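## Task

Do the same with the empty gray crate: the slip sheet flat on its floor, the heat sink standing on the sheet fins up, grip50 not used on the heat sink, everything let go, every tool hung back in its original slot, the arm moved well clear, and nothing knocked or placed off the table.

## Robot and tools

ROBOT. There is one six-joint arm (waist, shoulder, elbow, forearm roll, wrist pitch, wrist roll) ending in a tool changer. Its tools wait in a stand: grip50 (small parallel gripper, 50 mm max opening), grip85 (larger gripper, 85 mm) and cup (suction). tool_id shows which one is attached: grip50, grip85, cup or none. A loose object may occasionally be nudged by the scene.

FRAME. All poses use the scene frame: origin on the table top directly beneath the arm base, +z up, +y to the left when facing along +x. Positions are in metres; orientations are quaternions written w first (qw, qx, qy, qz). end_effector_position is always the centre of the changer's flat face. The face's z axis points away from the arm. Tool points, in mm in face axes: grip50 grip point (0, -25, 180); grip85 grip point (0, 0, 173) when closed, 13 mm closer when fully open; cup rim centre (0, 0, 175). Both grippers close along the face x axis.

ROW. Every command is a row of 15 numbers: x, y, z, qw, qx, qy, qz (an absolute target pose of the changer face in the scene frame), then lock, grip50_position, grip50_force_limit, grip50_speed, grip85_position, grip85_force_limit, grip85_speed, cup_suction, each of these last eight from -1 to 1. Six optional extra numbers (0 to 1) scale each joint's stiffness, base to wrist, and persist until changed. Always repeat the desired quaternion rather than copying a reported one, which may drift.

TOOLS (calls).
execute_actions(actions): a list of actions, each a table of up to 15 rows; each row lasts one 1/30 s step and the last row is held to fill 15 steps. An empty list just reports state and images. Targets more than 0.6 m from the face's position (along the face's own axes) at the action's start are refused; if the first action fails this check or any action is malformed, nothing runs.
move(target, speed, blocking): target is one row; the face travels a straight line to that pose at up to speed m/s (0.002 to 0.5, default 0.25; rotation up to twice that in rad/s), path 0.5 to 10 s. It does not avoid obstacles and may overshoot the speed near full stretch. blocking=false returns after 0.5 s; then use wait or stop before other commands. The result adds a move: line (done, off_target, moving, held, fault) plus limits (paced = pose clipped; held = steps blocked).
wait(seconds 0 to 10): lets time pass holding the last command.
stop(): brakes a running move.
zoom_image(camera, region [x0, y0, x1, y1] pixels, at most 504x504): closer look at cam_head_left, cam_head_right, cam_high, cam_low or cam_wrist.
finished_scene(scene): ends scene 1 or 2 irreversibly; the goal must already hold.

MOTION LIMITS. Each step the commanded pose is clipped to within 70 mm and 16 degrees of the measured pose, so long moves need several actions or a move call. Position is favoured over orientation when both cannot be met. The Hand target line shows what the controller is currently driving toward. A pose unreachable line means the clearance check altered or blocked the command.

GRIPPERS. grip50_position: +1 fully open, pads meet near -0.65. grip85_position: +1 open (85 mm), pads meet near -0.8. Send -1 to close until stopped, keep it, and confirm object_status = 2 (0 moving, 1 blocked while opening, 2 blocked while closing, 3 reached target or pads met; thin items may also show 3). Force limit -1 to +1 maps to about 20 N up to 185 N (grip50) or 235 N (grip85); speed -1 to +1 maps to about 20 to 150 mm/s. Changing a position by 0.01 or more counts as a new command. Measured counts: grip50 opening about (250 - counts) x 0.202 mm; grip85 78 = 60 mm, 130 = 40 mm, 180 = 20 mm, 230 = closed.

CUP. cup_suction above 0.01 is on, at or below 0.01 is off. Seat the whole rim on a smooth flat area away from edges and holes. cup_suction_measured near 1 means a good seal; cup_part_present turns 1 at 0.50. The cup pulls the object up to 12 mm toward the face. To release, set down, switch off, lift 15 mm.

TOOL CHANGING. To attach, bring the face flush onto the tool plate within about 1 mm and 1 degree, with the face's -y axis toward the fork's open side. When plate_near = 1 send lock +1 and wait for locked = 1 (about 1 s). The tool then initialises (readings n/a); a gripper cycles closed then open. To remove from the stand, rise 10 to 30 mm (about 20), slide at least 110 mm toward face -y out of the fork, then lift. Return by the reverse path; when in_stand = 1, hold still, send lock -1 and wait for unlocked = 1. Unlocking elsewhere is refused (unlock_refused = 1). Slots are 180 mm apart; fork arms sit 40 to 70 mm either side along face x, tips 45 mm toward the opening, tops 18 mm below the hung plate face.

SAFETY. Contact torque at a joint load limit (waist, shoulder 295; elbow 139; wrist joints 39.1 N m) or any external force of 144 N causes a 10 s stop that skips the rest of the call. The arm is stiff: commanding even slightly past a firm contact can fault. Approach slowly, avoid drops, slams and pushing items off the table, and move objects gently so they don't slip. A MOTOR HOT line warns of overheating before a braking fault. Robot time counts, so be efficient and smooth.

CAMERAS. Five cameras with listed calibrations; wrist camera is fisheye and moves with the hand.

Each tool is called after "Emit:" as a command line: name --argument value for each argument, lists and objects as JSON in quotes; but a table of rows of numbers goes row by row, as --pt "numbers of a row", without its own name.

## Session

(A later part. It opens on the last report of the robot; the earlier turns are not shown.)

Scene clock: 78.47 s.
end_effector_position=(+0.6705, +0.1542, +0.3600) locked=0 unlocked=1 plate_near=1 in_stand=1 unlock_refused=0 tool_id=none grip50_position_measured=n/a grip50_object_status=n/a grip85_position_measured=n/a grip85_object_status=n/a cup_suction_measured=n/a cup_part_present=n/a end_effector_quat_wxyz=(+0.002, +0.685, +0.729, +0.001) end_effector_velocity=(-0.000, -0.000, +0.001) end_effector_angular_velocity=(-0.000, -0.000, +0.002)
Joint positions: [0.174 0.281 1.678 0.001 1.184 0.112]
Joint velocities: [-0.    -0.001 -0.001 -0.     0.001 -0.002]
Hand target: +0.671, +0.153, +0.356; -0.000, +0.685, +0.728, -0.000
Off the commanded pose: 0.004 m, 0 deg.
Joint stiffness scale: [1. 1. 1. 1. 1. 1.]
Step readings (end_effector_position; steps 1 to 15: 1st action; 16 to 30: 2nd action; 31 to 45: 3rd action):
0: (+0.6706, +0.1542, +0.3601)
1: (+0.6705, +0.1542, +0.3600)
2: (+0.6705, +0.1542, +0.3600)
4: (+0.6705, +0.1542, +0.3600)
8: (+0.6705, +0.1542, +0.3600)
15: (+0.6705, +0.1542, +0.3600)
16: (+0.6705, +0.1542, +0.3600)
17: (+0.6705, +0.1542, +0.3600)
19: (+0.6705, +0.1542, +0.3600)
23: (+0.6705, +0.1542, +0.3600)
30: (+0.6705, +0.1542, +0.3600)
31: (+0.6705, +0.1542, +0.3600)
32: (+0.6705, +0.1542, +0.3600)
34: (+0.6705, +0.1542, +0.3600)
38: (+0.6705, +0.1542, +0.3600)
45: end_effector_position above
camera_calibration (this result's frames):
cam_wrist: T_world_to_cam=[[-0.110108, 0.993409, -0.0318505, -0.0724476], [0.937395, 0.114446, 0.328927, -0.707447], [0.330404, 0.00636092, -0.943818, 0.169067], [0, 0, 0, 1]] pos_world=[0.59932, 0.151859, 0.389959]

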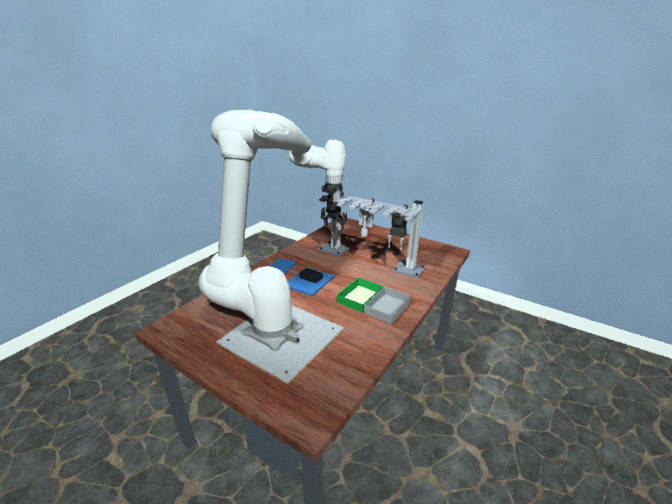

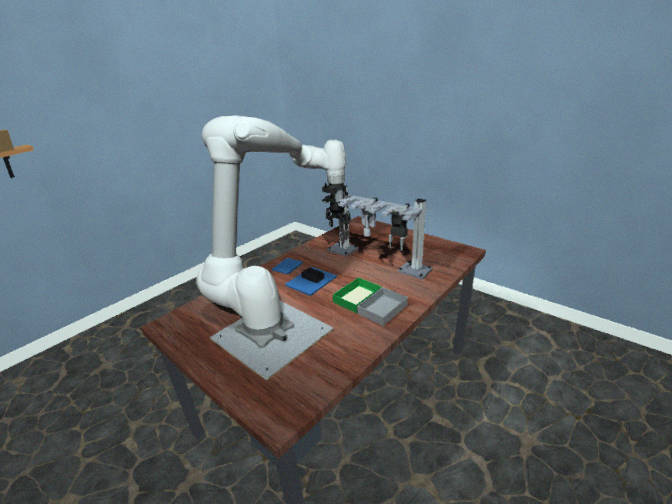

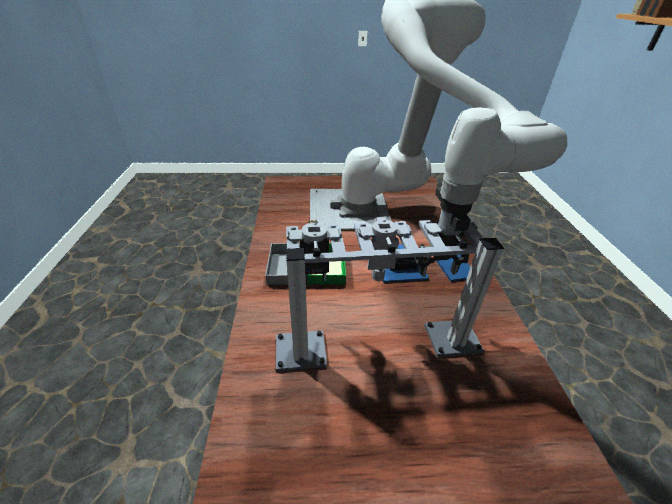

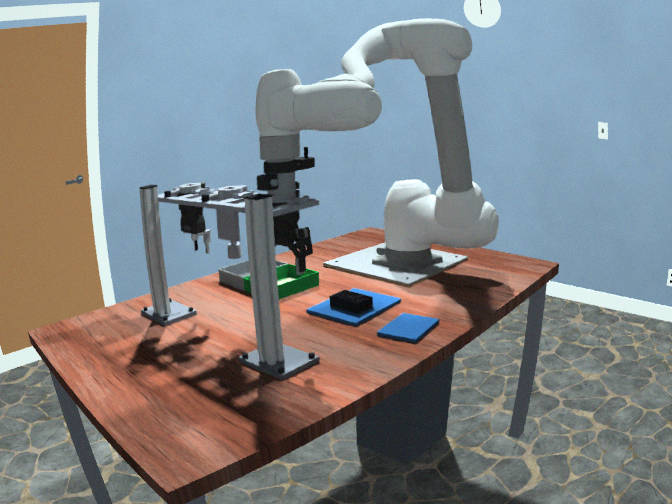

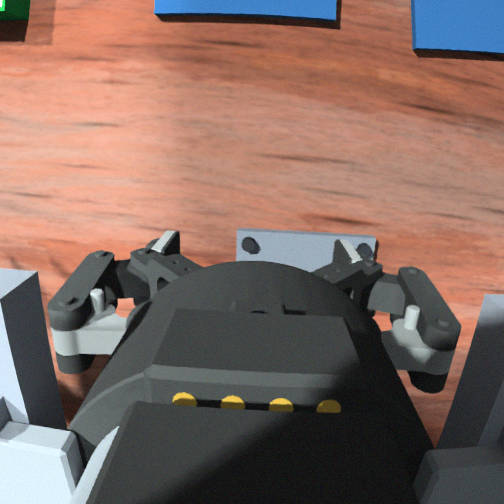

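Emit:
move --target '[0.670,0.154,0.396,0,0.6852,0.7284,0,0,1,0,0,1,0,0,0]' --speed 0.06

Emit:
move --target '[0.682,-0.027,0.392,0,0.6852,0.7284,0,0,1,0,0,1,0,0,0]' --speed 0.2

Emit:
move --target '[0.682,-0.027,0.355,0,0.6852,0.7284,0,0,1,0,0,1,0,0,0]' --speed 0.015

Scene clock: 99.00 s.
end_effector_position=(+0.6711, +0.1544, +0.3916) locked=0 unlocked=1 plate_near=0 in_stand=0 unlock_refused=0 tool_id=none grip50_position_measured=n/a grip50_object_status=n/a grip85_position_measured=n/a grip85_object_status=n/a cup_suction_measured=n/a cup_part_present=n/a end_effector_quat_wxyz=(-0.000, +0.685, +0.729, -0.001) end_effector_velocity=(+0.000, -0.000, +0.003) end_effector_angular_velocity=(-0.002, +0.001, +0.001)
Joint positions: [0.174 0.266 1.638 0.001 1.245 0.112]
Joint velocities: [ 0.    -0.    -0.004 -0.002  0.006 -0.   ]
Hand target: +0.670, +0.154, +0.396; +0.000, +0.685, +0.728, -0.000
Off the commanded pose: 0.005 m, 0 deg.
Joint stiffness scale: [1. 1. 1. 1. 1. 1.]
move: off_target
camera_calibration (this result's frames):
cam_wrist: T_world_to_cam=[[-0.110332, 0.993373, -0.032205, -0.07126], [0.939272, 0.114808, 0.3234, -0.717523], [0.324954, 0.00543215, -0.945714, 0.203212], [0, 0, 0, 1]] pos_world=[0.600052, 0.152061, 0.421932]

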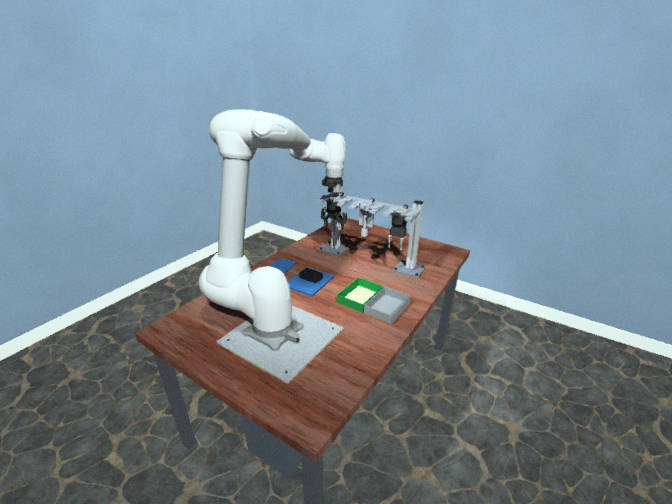

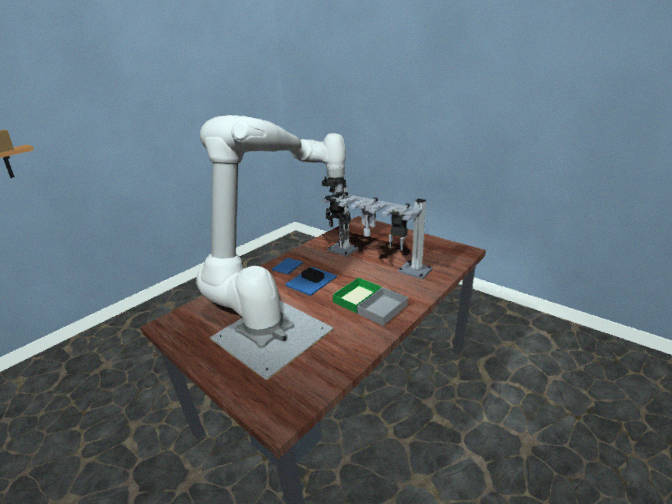

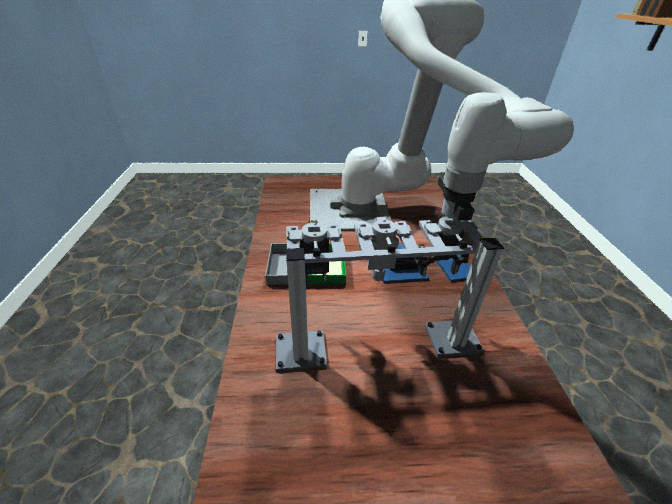

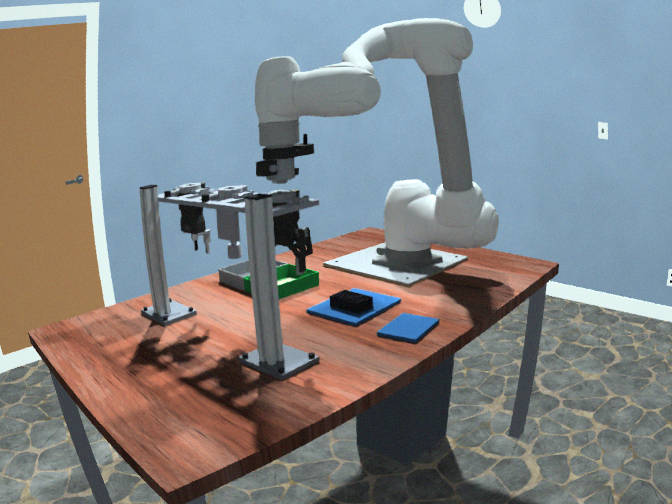

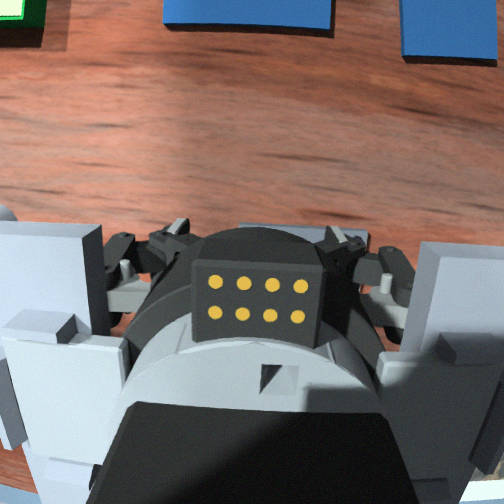

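Scene clock: 100.47 s.
end_effector_position=(+0.6803, -0.0248, +0.3915) locked=0 unlocked=1 plate_near=0 in_stand=0 unlock_refused=0 tool_id=none grip50_position_measured=n/a grip50_object_status=n/a grip85_position_measured=n/a grip85_object_status=n/a cup_suction_measured=n/a cup_part_present=n/a end_effector_quat_wxyz=(-0.002, +0.685, +0.729, -0.001) end_effector_velocity=(+0.000, -0.002, +0.000) end_effector_angular_velocity=(-0.001, -0.001, +0.003)
Joint positions: [-0.089  0.255  1.653  0.001  1.244 -0.15 ]
Joint velocities: [-0.003  0.    -0.    -0.001 -0.001 -0.005]
Hand target: +0.682, -0.027, +0.392; -0.000, +0.685, +0.728, -0.000
Off the commanded pose: 0.003 m, 0 deg.
Joint stiffness scale: [1. 1. 1. 1. 1. 1.]
move: done
camera_calibration (this result's frames):
cam_wrist: T_world_to_cam=[[-0.10982, 0.993505, -0.0297769, 0.106439], [0.940144, 0.113551, 0.321302, -0.705418], [0.322596, 0.00729074, -0.946509, 0.203073], [0, 0, 0, 1]] pos_world=[0.609374, -0.0271269, 0.422032]

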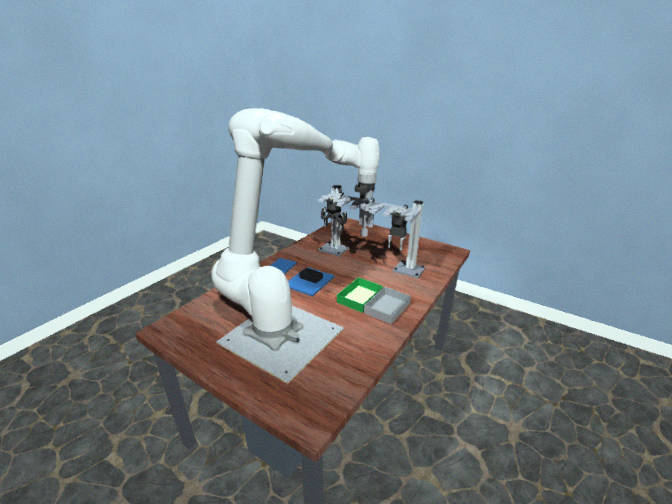

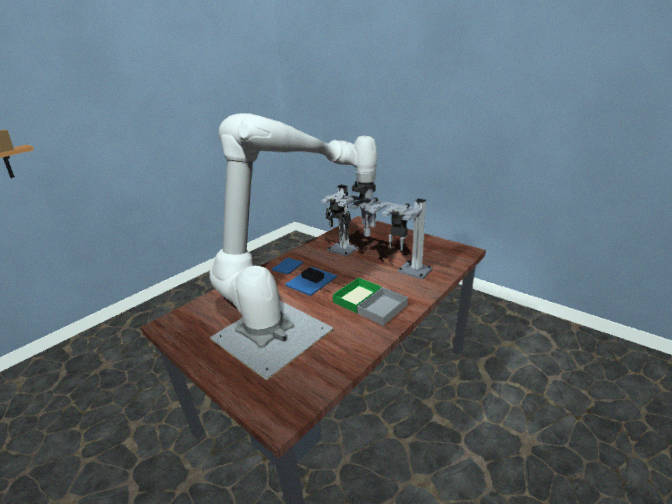

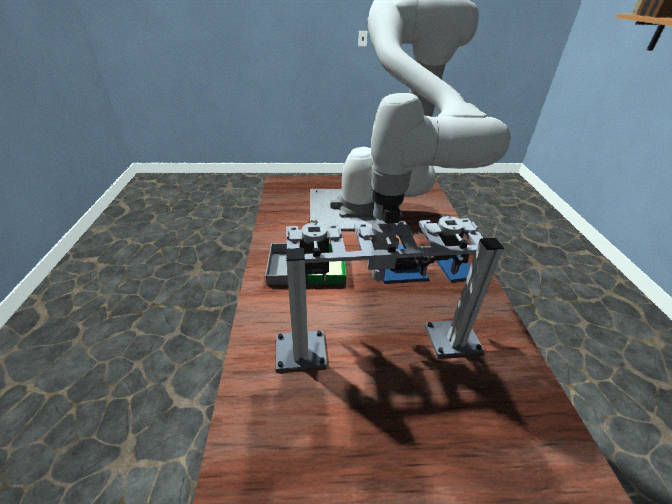

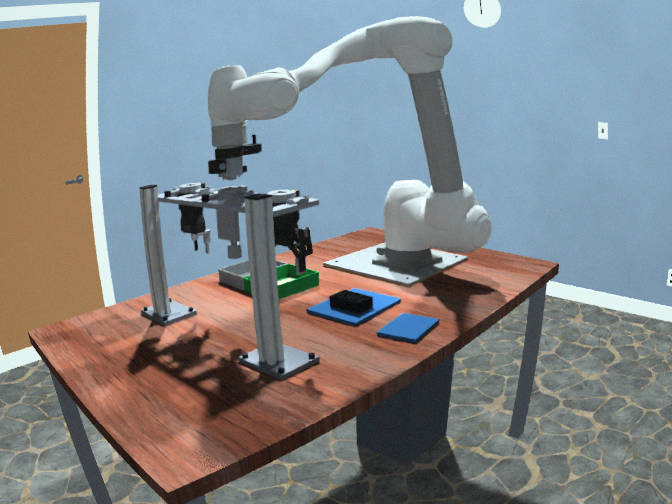

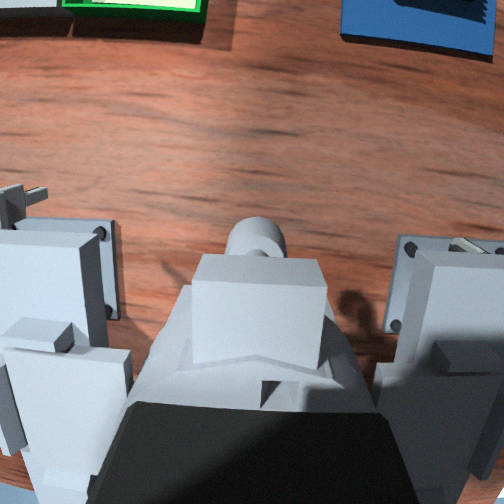

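Scene clock: 103.13 s.
end_effector_position=(+0.6818, -0.0250, +0.3607) locked=0 unlocked=1 plate_near=1 in_stand=1 unlock_refused=0 tool_id=none grip50_position_measured=n/a grip50_object_status=n/a grip85_position_measured=n/a grip85_object_status=n/a cup_suction_measured=n/a cup_part_present=n/a end_effector_quat_wxyz=(+0.002, +0.685, +0.729, +0.002) end_effector_velocity=(+0.001, +0.000, -0.001) end_effector_angular_velocity=(+0.001, -0.002, -0.000)
Joint positions: [-0.089  0.272  1.69   0.001  1.18  -0.15 ]
Joint velocities: [-0.     0.001  0.001  0.002 -0.003 -0.   ]
Hand target: +0.682, -0.027, +0.355; -0.000, +0.685, +0.728, +0.000
Off the commanded pose: 0.006 m, 0 deg.
Joint stiffness scale: [1. 1. 1. 1. 1. 1.]
move: off_target
camera_calibration (this result's frames):
cam_wrist: T_world_to_cam=[[-0.109598, 0.993469, -0.0317331, 0.10643], [0.936936, 0.113916, 0.330416, -0.69798], [0.331873, 0.00648107, -0.943302, 0.165975], [0, 0, 0, 1]] pos_world=[0.610544, -0.0273, 0.390566]

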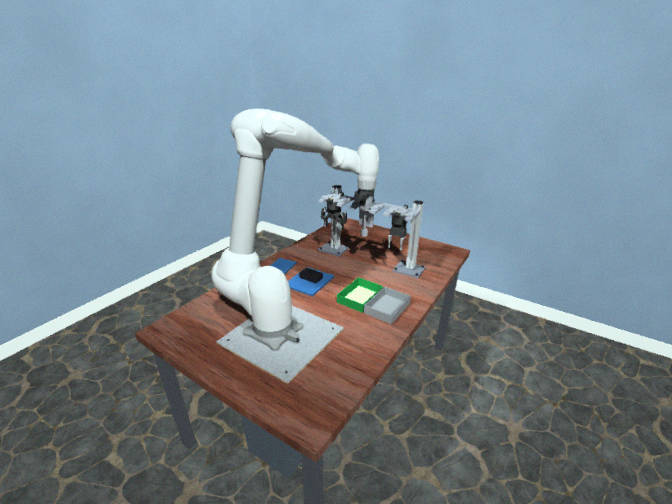

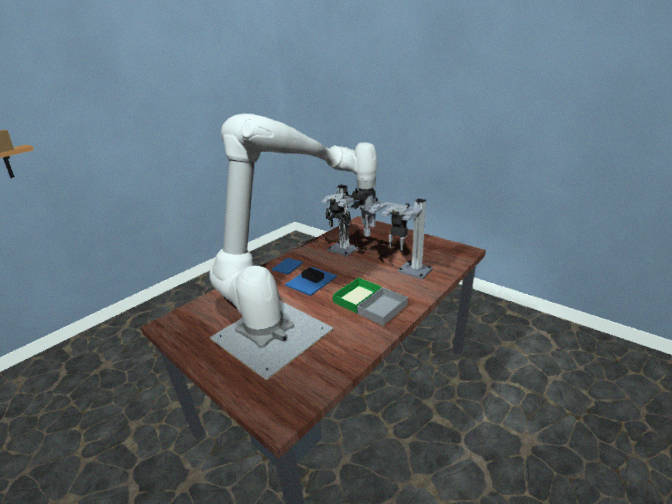

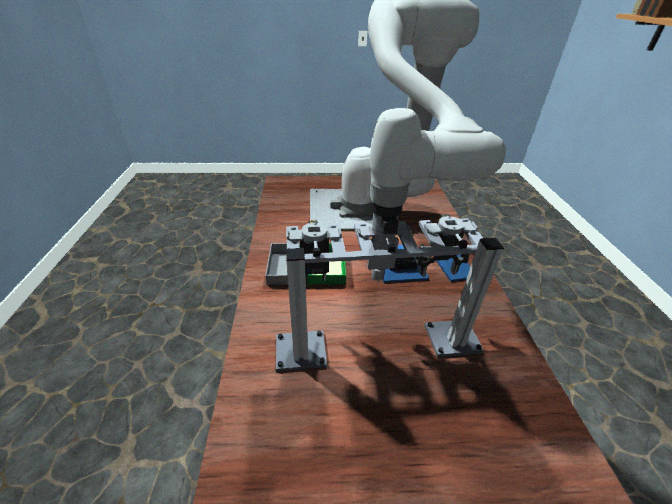

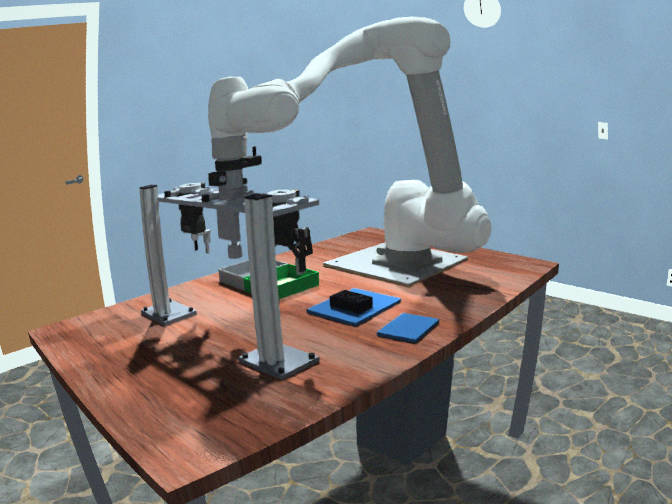

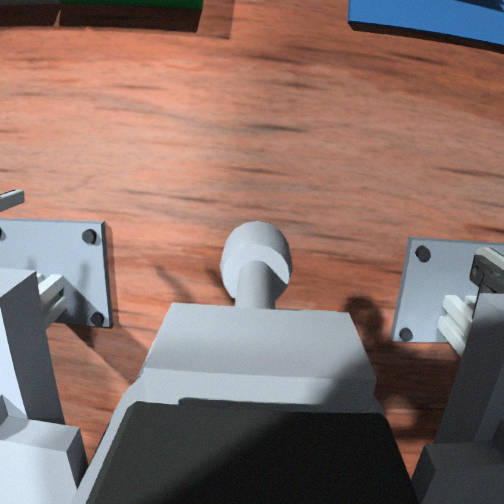

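Emit:
execute_actions --actions '[[[0.682,-0.025,0.356,0,0.6852,0.7284,0,1,1,0,0,1,0,0,0]],[[0.682,-0.025,0.356,0,0.6852,0.7284,0,1,1,0,0,1,0,0,0]],[[0.682,-0.025,0.356,0,0.6852,0.7284,0,1,1,0,0,1,0,0,0]]]'

Emit:
move --target '[0.6815,-0.025,0.383,0,0.6852,0.7284,0,0,1,0,0,1,0,0,0]' --speed 0.04

Emit:
move --target '[0.551,-0.033,0.383,0,0.6852,0.7284,0,0,1,0,0,1,0,0,0]' --speed 0.1

Emit:
move --target '[0.416,-0.156,0.215,0,0.7193,0.6947,0,0,1,0,0,1,0,0,0]'

Emit:
move --target '[0.416,-0.156,0.171,0,0.7193,0.6947,0,0,1,0,0,1,0,0,1]' --speed 0.03

Scene clock: 114.37 s.
end_effector_position=(+0.6819, -0.0250, +0.3601) locked=1 unlocked=0 plate_near=1 in_stand=1 unlock_refused=0 tool_id=cup grip50_position_measured=n/a grip50_object_status=n/a grip85_position_measured=n/a grip85_object_status=n/a cup_suction_measured=n/a cup_part_present=n/a end_effector_quat_wxyz=(+0.002, +0.685, +0.729, +0.002) end_effector_velocity=(-0.000, +0.000, -0.000) end_effector_angular_velocity=(+0.000, +0.001, -0.001)
Joint positions: [-0.089  0.272  1.69   0.001  1.18  -0.15 ]
Joint velocities: [-0.     0.     0.     0.    -0.     0.001]
Hand target: +0.682, -0.025, +0.356; -0.000, +0.685, +0.728, -0.000
Off the commanded pose: 0.004 m, 0 deg.
Joint stiffness scale: [1. 1. 1. 1. 1. 1.]
Step readings (end_effector_position; steps 1 to 15: 1st action; 16 to 30: 2nd action; 31 to 45: 3rd action):
0: (+0.6818, -0.0250, +0.3606)
1: (+0.6818, -0.0250, +0.3606)
2: (+0.6818, -0.0250, +0.3606)
4: (+0.6818, -0.0250, +0.3606)
8: (+0.6818, -0.0250, +0.3606)
15: (+0.6818, -0.0250, +0.3606)
16: (+0.6818, -0.0250, +0.3606)
17: (+0.6818, -0.0250, +0.3605)
19: (+0.6819, -0.0250, +0.3603)
23: (+0.6819, -0.0250, +0.3601)
30: (+0.6819, -0.0250, +0.3601)
31: (+0.6819, -0.0250, +0.3601)
32: (+0.6819, -0.0250, +0.3601)
34: (+0.6819, -0.0250, +0.3601)
38: (+0.6819, -0.0250, +0.3601)
45: end_effector_position above
camera_calibration (this result's frames):
cam_wrist: T_world_to_cam=[[-0.109613, 0.993471, -0.0316377, 0.106409], [0.937096, 0.113901, 0.329966, -0.697825], [0.331415, 0.00652102, -0.943462, 0.165702], [0, 0, 0, 1]] pos_world=[0.610677, -0.0273121, 0.389959]

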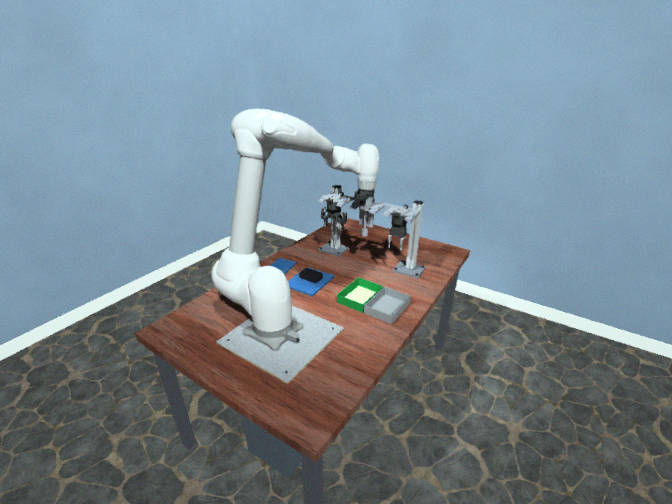

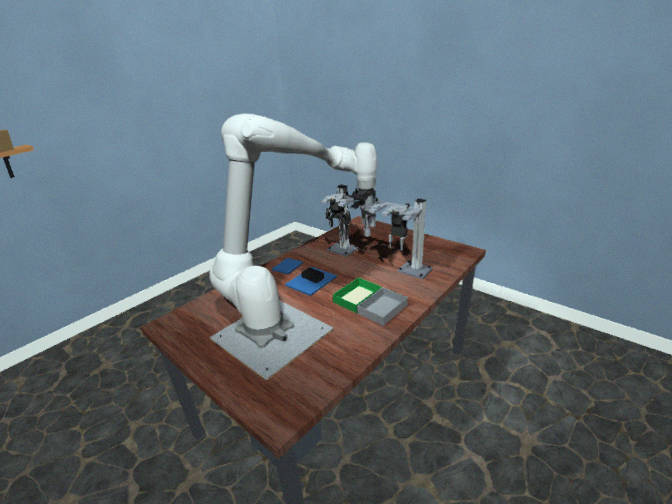

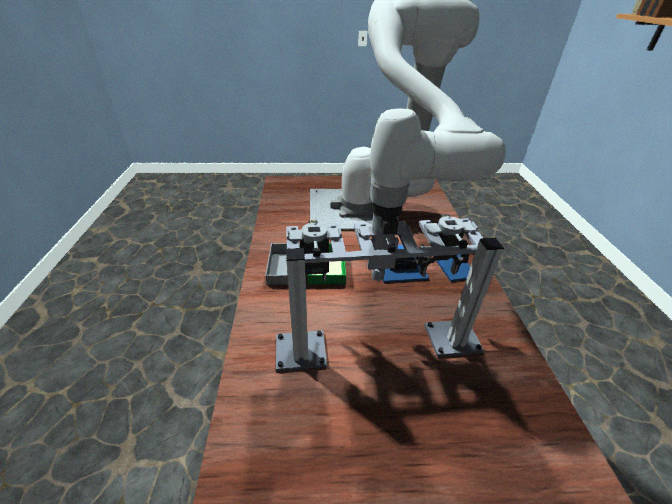

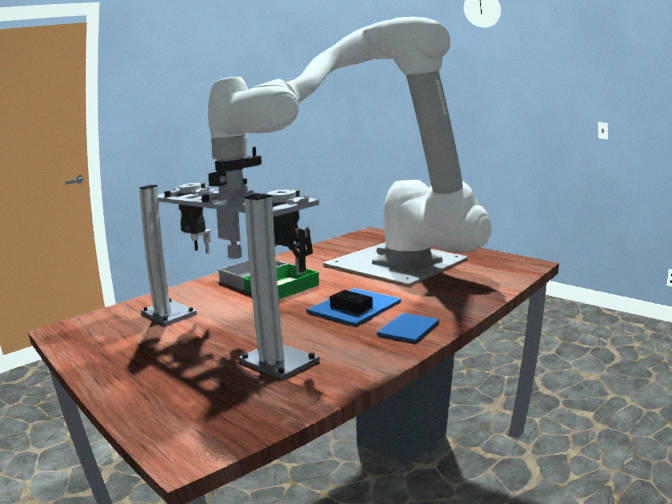

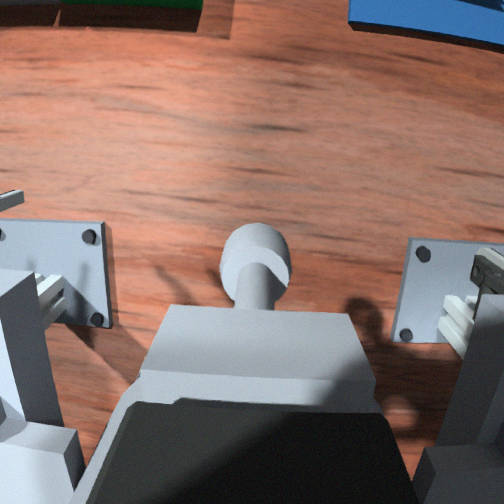

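Scene clock: 115.30 s.
end_effector_position=(+0.6825, -0.0250, +0.3787) locked=1 unlocked=0 plate_near=1 in_stand=0 unlock_refused=0 tool_id=cup grip50_position_measured=n/a grip50_object_status=n/a grip85_position_measured=n/a grip85_object_status=n/a cup_suction_measured=0.00 cup_part_present=0 end_effector_quat_wxyz=(-0.001, +0.685, +0.729, -0.001) end_effector_velocity=(-0.000, +0.000, +0.001) end_effector_angular_velocity=(+0.001, +0.002, -0.001)
Joint positions: [-0.089  0.265  1.664  0.001  1.22  -0.15 ]
Joint velocities: [-0.    -0.    -0.002  0.001  0.004  0.001]
Hand target: +0.682, -0.025, +0.383; +0.000, +0.685, +0.728, -0.000
Off the commanded pose: 0.004 m, 0 deg.
Joint stiffness scale: [1. 1. 1. 1. 1. 1.]
move: off_target
camera_calibration (this result's frames):
cam_wrist: T_world_to_cam=[[-0.109864, 0.993488, -0.0302051, 0.106734], [0.939443, 0.113717, 0.323288, -0.703625], [0.324617, 0.00714174, -0.945819, 0.188556], [0, 0, 0, 1]] pos_world=[0.611533, -0.0273719, 0.409037]

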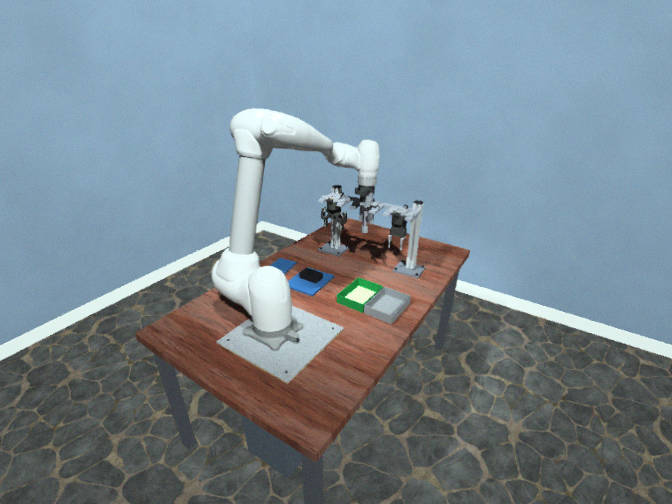

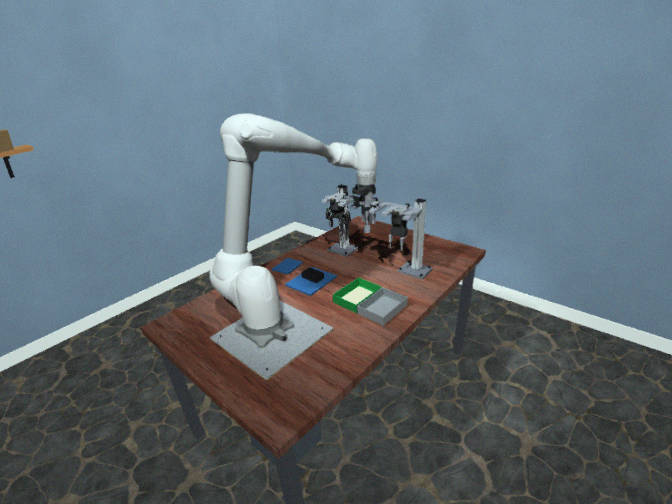

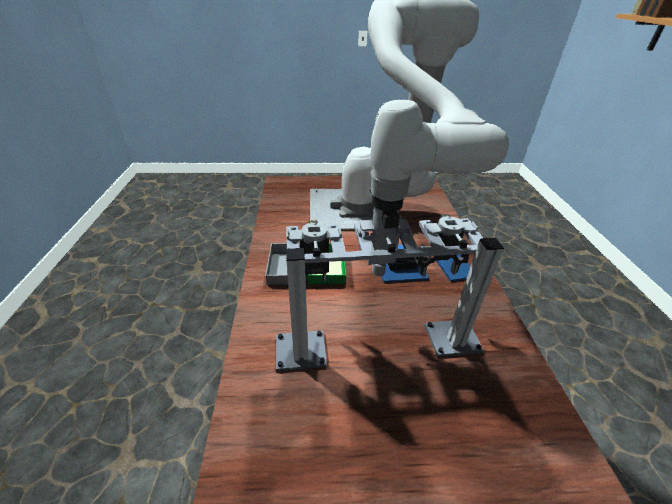

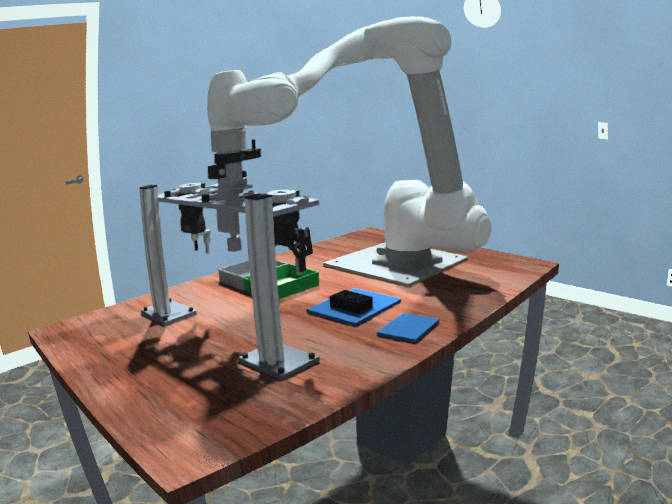

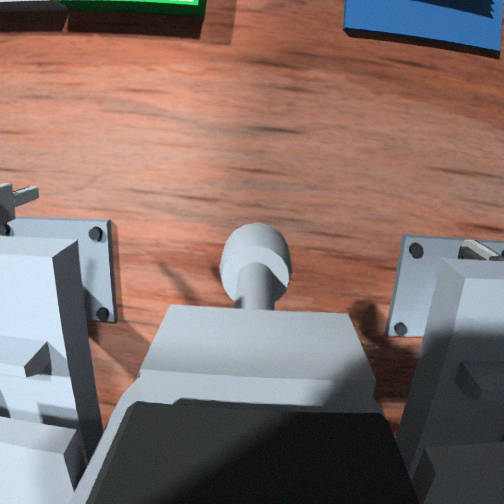

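Scene clock: 117.07 s.
end_effector_position=(+0.5524, -0.0312, +0.3817) locked=1 unlocked=0 plate_near=1 in_stand=0 unlock_refused=0 tool_id=cup grip50_position_measured=n/a grip50_object_status=n/a grip85_position_measured=n/a grip85_object_status=n/a cup_suction_measured=0.00 cup_part_present=0 end_effector_quat_wxyz=(-0.003, +0.685, +0.729, -0.002) end_effector_velocity=(-0.003, -0.000, -0.000) end_effector_angular_velocity=(+0.000, +0.001, +0.000)
Joint positions: [-0.12   0.064  1.897  0.001  1.193 -0.182]
Joint velocities: [-0.001 -0.004  0.004  0.    -0.    -0.002]
Hand target: +0.551, -0.033, +0.383; -0.000, +0.685, +0.728, -0.000
Off the commanded pose: 0.003 m, 0 deg.
Joint stiffness scale: [1. 1. 1. 1. 1. 1.]
move: done
camera_calibration (this result's frames):
cam_wrist: T_world_to_cam=[[-0.110012, 0.993508, -0.0289548, 0.0982794], [0.940854, 0.113486, 0.31924, -0.580871], [0.320453, 0.00787799, -0.947232, 0.236617], [0, 0, 0, 1]] pos_world=[0.481502, -0.0335849, 0.412414]

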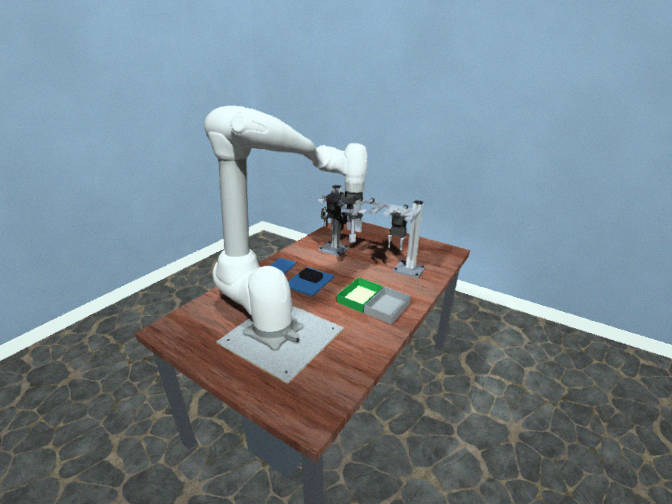

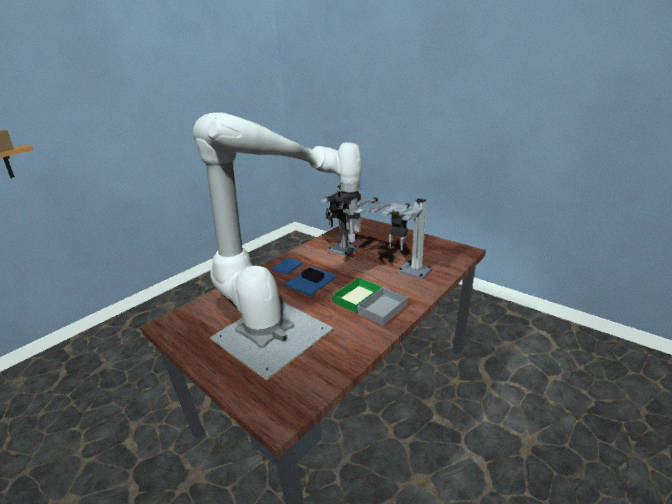

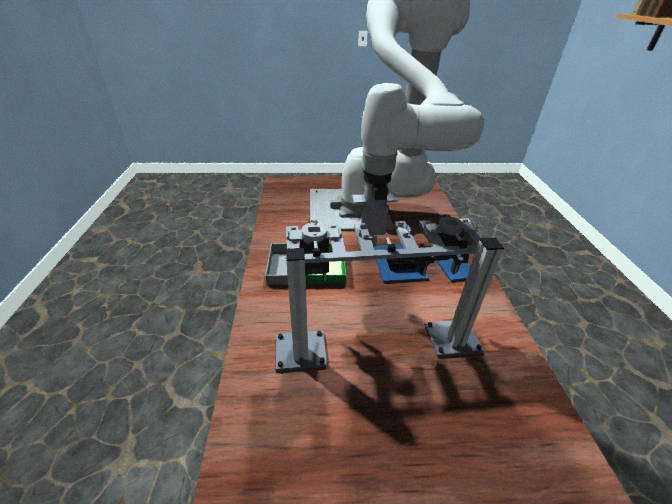

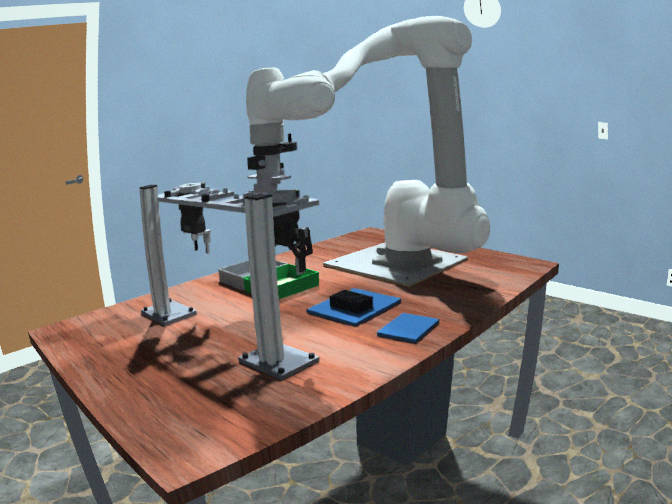

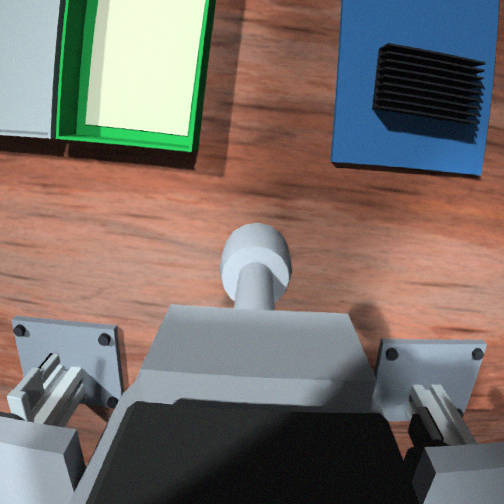

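Scene clock: 118.67 s.
end_effector_position=(+0.4162, -0.1544, +0.2181) locked=1 unlocked=0 plate_near=1 in_stand=0 unlock_refused=0 tool_id=cup grip50_position_measured=n/a grip50_object_status=n/a grip85_position_measured=n/a grip85_object_status=n/a cup_suction_measured=0.00 cup_part_present=0 end_effector_quat_wxyz=(+0.001, +0.719, +0.695, +0.001) end_effector_velocity=(-0.001, -0.002, -0.001) end_effector_angular_velocity=(-0.001, -0.003, -0.000)
Joint positions: [-0.433  0.05   2.259 -0.001  0.837 -0.398]
Joint velocities: [-0.004  0.     0.002  0.    -0.005 -0.004]
Hand target: +0.416, -0.156, +0.215; -0.000, +0.719, +0.695, +0.000
Off the commanded pose: 0.004 m, 0 deg.
Joint stiffness scale: [1. 1. 1. 1. 1. 1.]
move: off_target
camera_calibration (this result's frames):
cam_wrist: T_world_to_cam=[[-0.0144889, 0.99942, -0.0308326, 0.162558], [0.944697, 0.0237862, 0.327082, -0.40369], [0.327625, -0.0243884, -0.944493, 0.117705], [0, 0, 0, 1]] pos_world=[0.345157, -0.149991, 0.248223]

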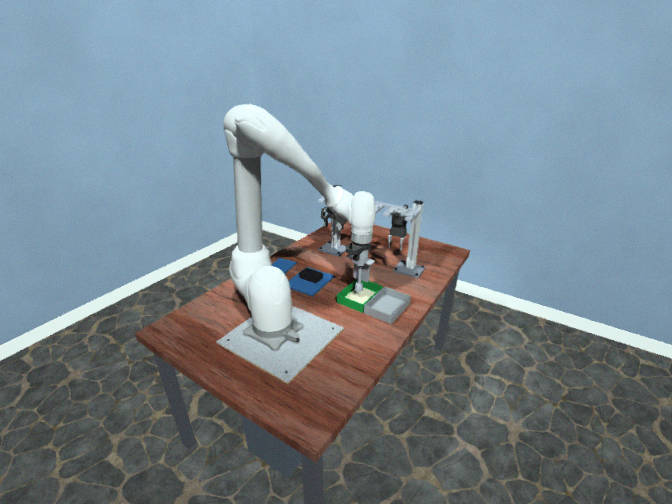

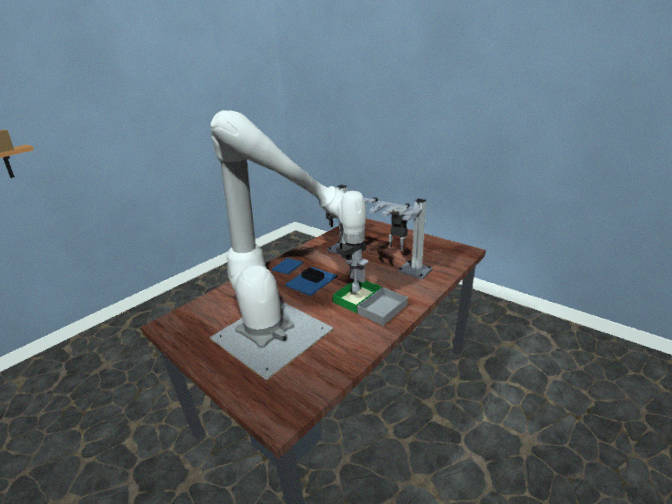

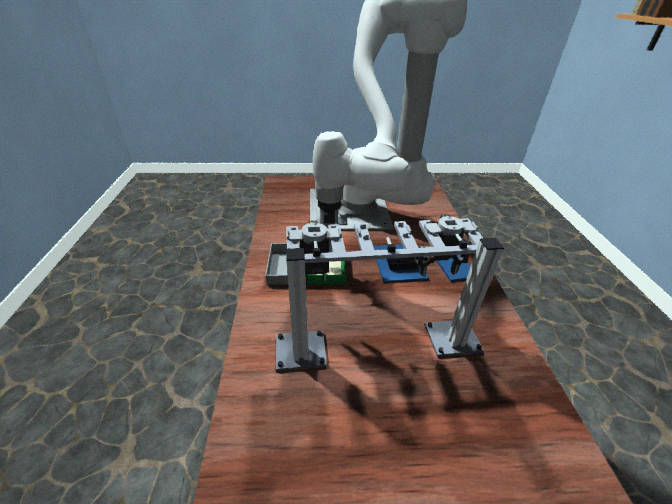

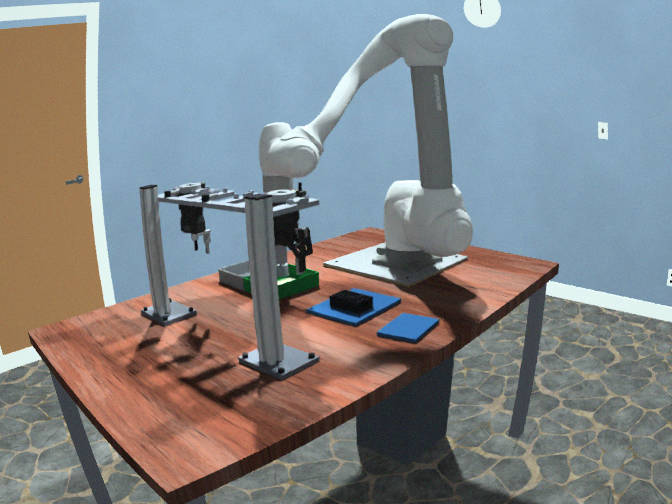

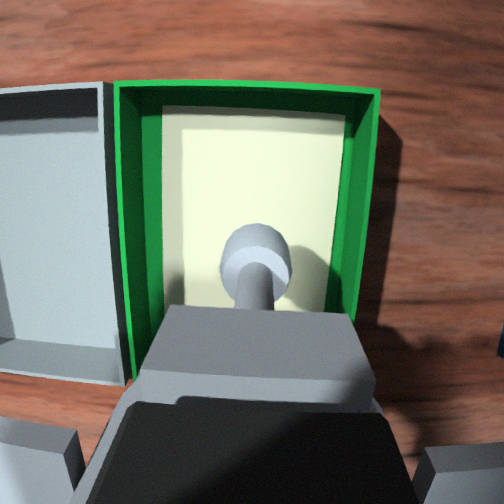

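Scene clock: 120.57 s.
end_effector_position=(+0.4168, -0.1547, +0.1740) locked=1 unlocked=0 plate_near=1 in_stand=0 unlock_refused=0 tool_id=cup grip50_position_measured=n/a grip50_object_status=n/a grip85_position_measured=n/a grip85_object_status=n/a cup_suction_measured=0.93 cup_part_present=1 end_effector_quat_wxyz=(+0.001, +0.719, +0.695, +0.001) end_effector_velocity=(+0.001, -0.000, -0.002) end_effector_angular_velocity=(-0.000, -0.002, +0.000)
Joint positions: [-0.433  0.117  2.296 -0.001  0.733 -0.398]
Joint velocities: [-0.     0.004  0.001  0.    -0.007 -0.001]
Hand target: +0.416, -0.156, +0.171; -0.000, +0.719, +0.695, +0.000
Off the commanded pose: 0.003 m, 0 deg.
Joint stiffness scale: [1. 1. 1. 1. 1. 1.]
move: done
camera_calibration (this result's frames):
cam_wrist: T_world_to_cam=[[-0.0144814, 0.999413, -0.0310423, 0.161493], [0.944517, 0.0238612, 0.327595, -0.389761], [0.328144, -0.0245759, -0.944308, 0.0755097], [0, 0, 0, 1]] pos_world=[0.345697, -0.150242, 0.204002]

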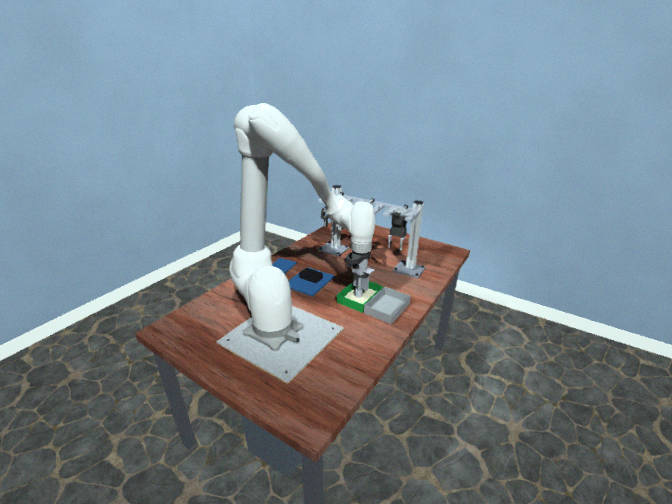

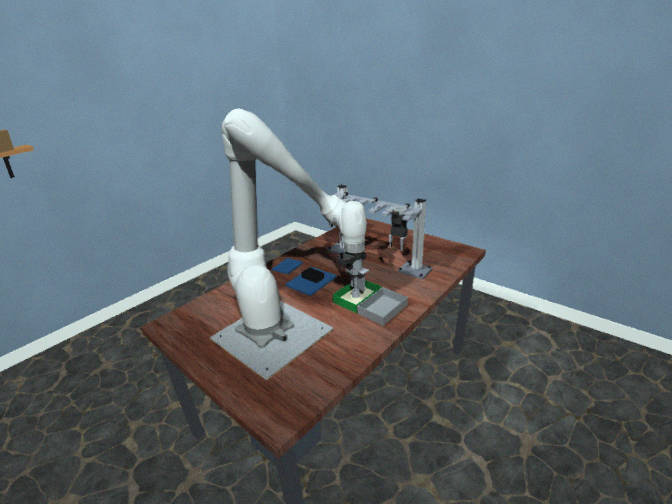

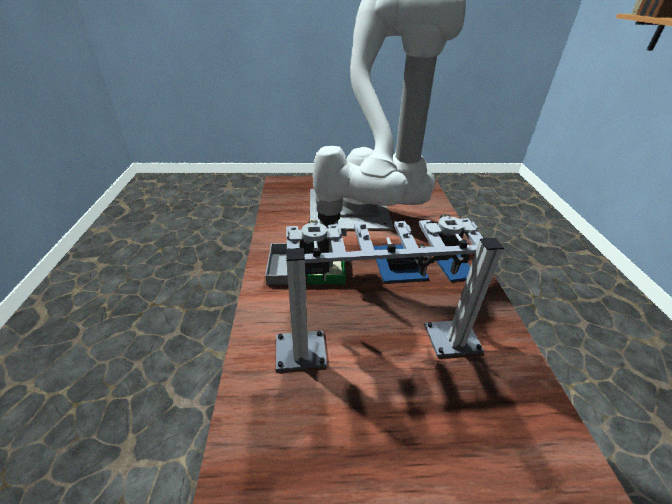

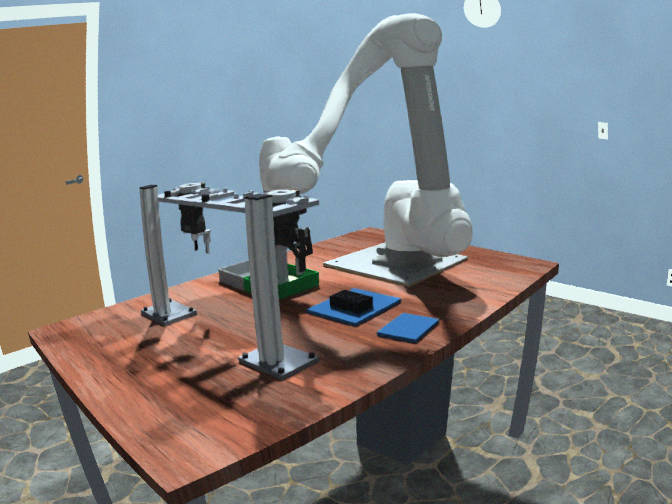

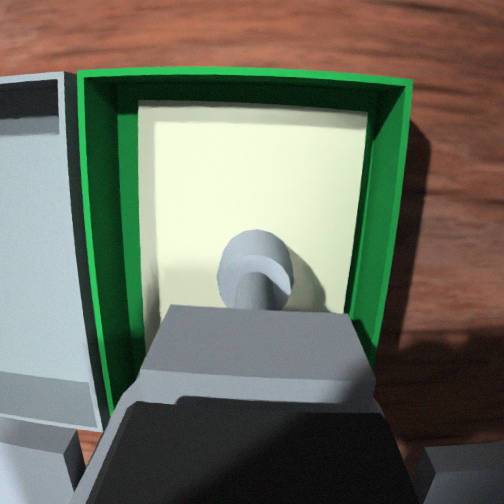

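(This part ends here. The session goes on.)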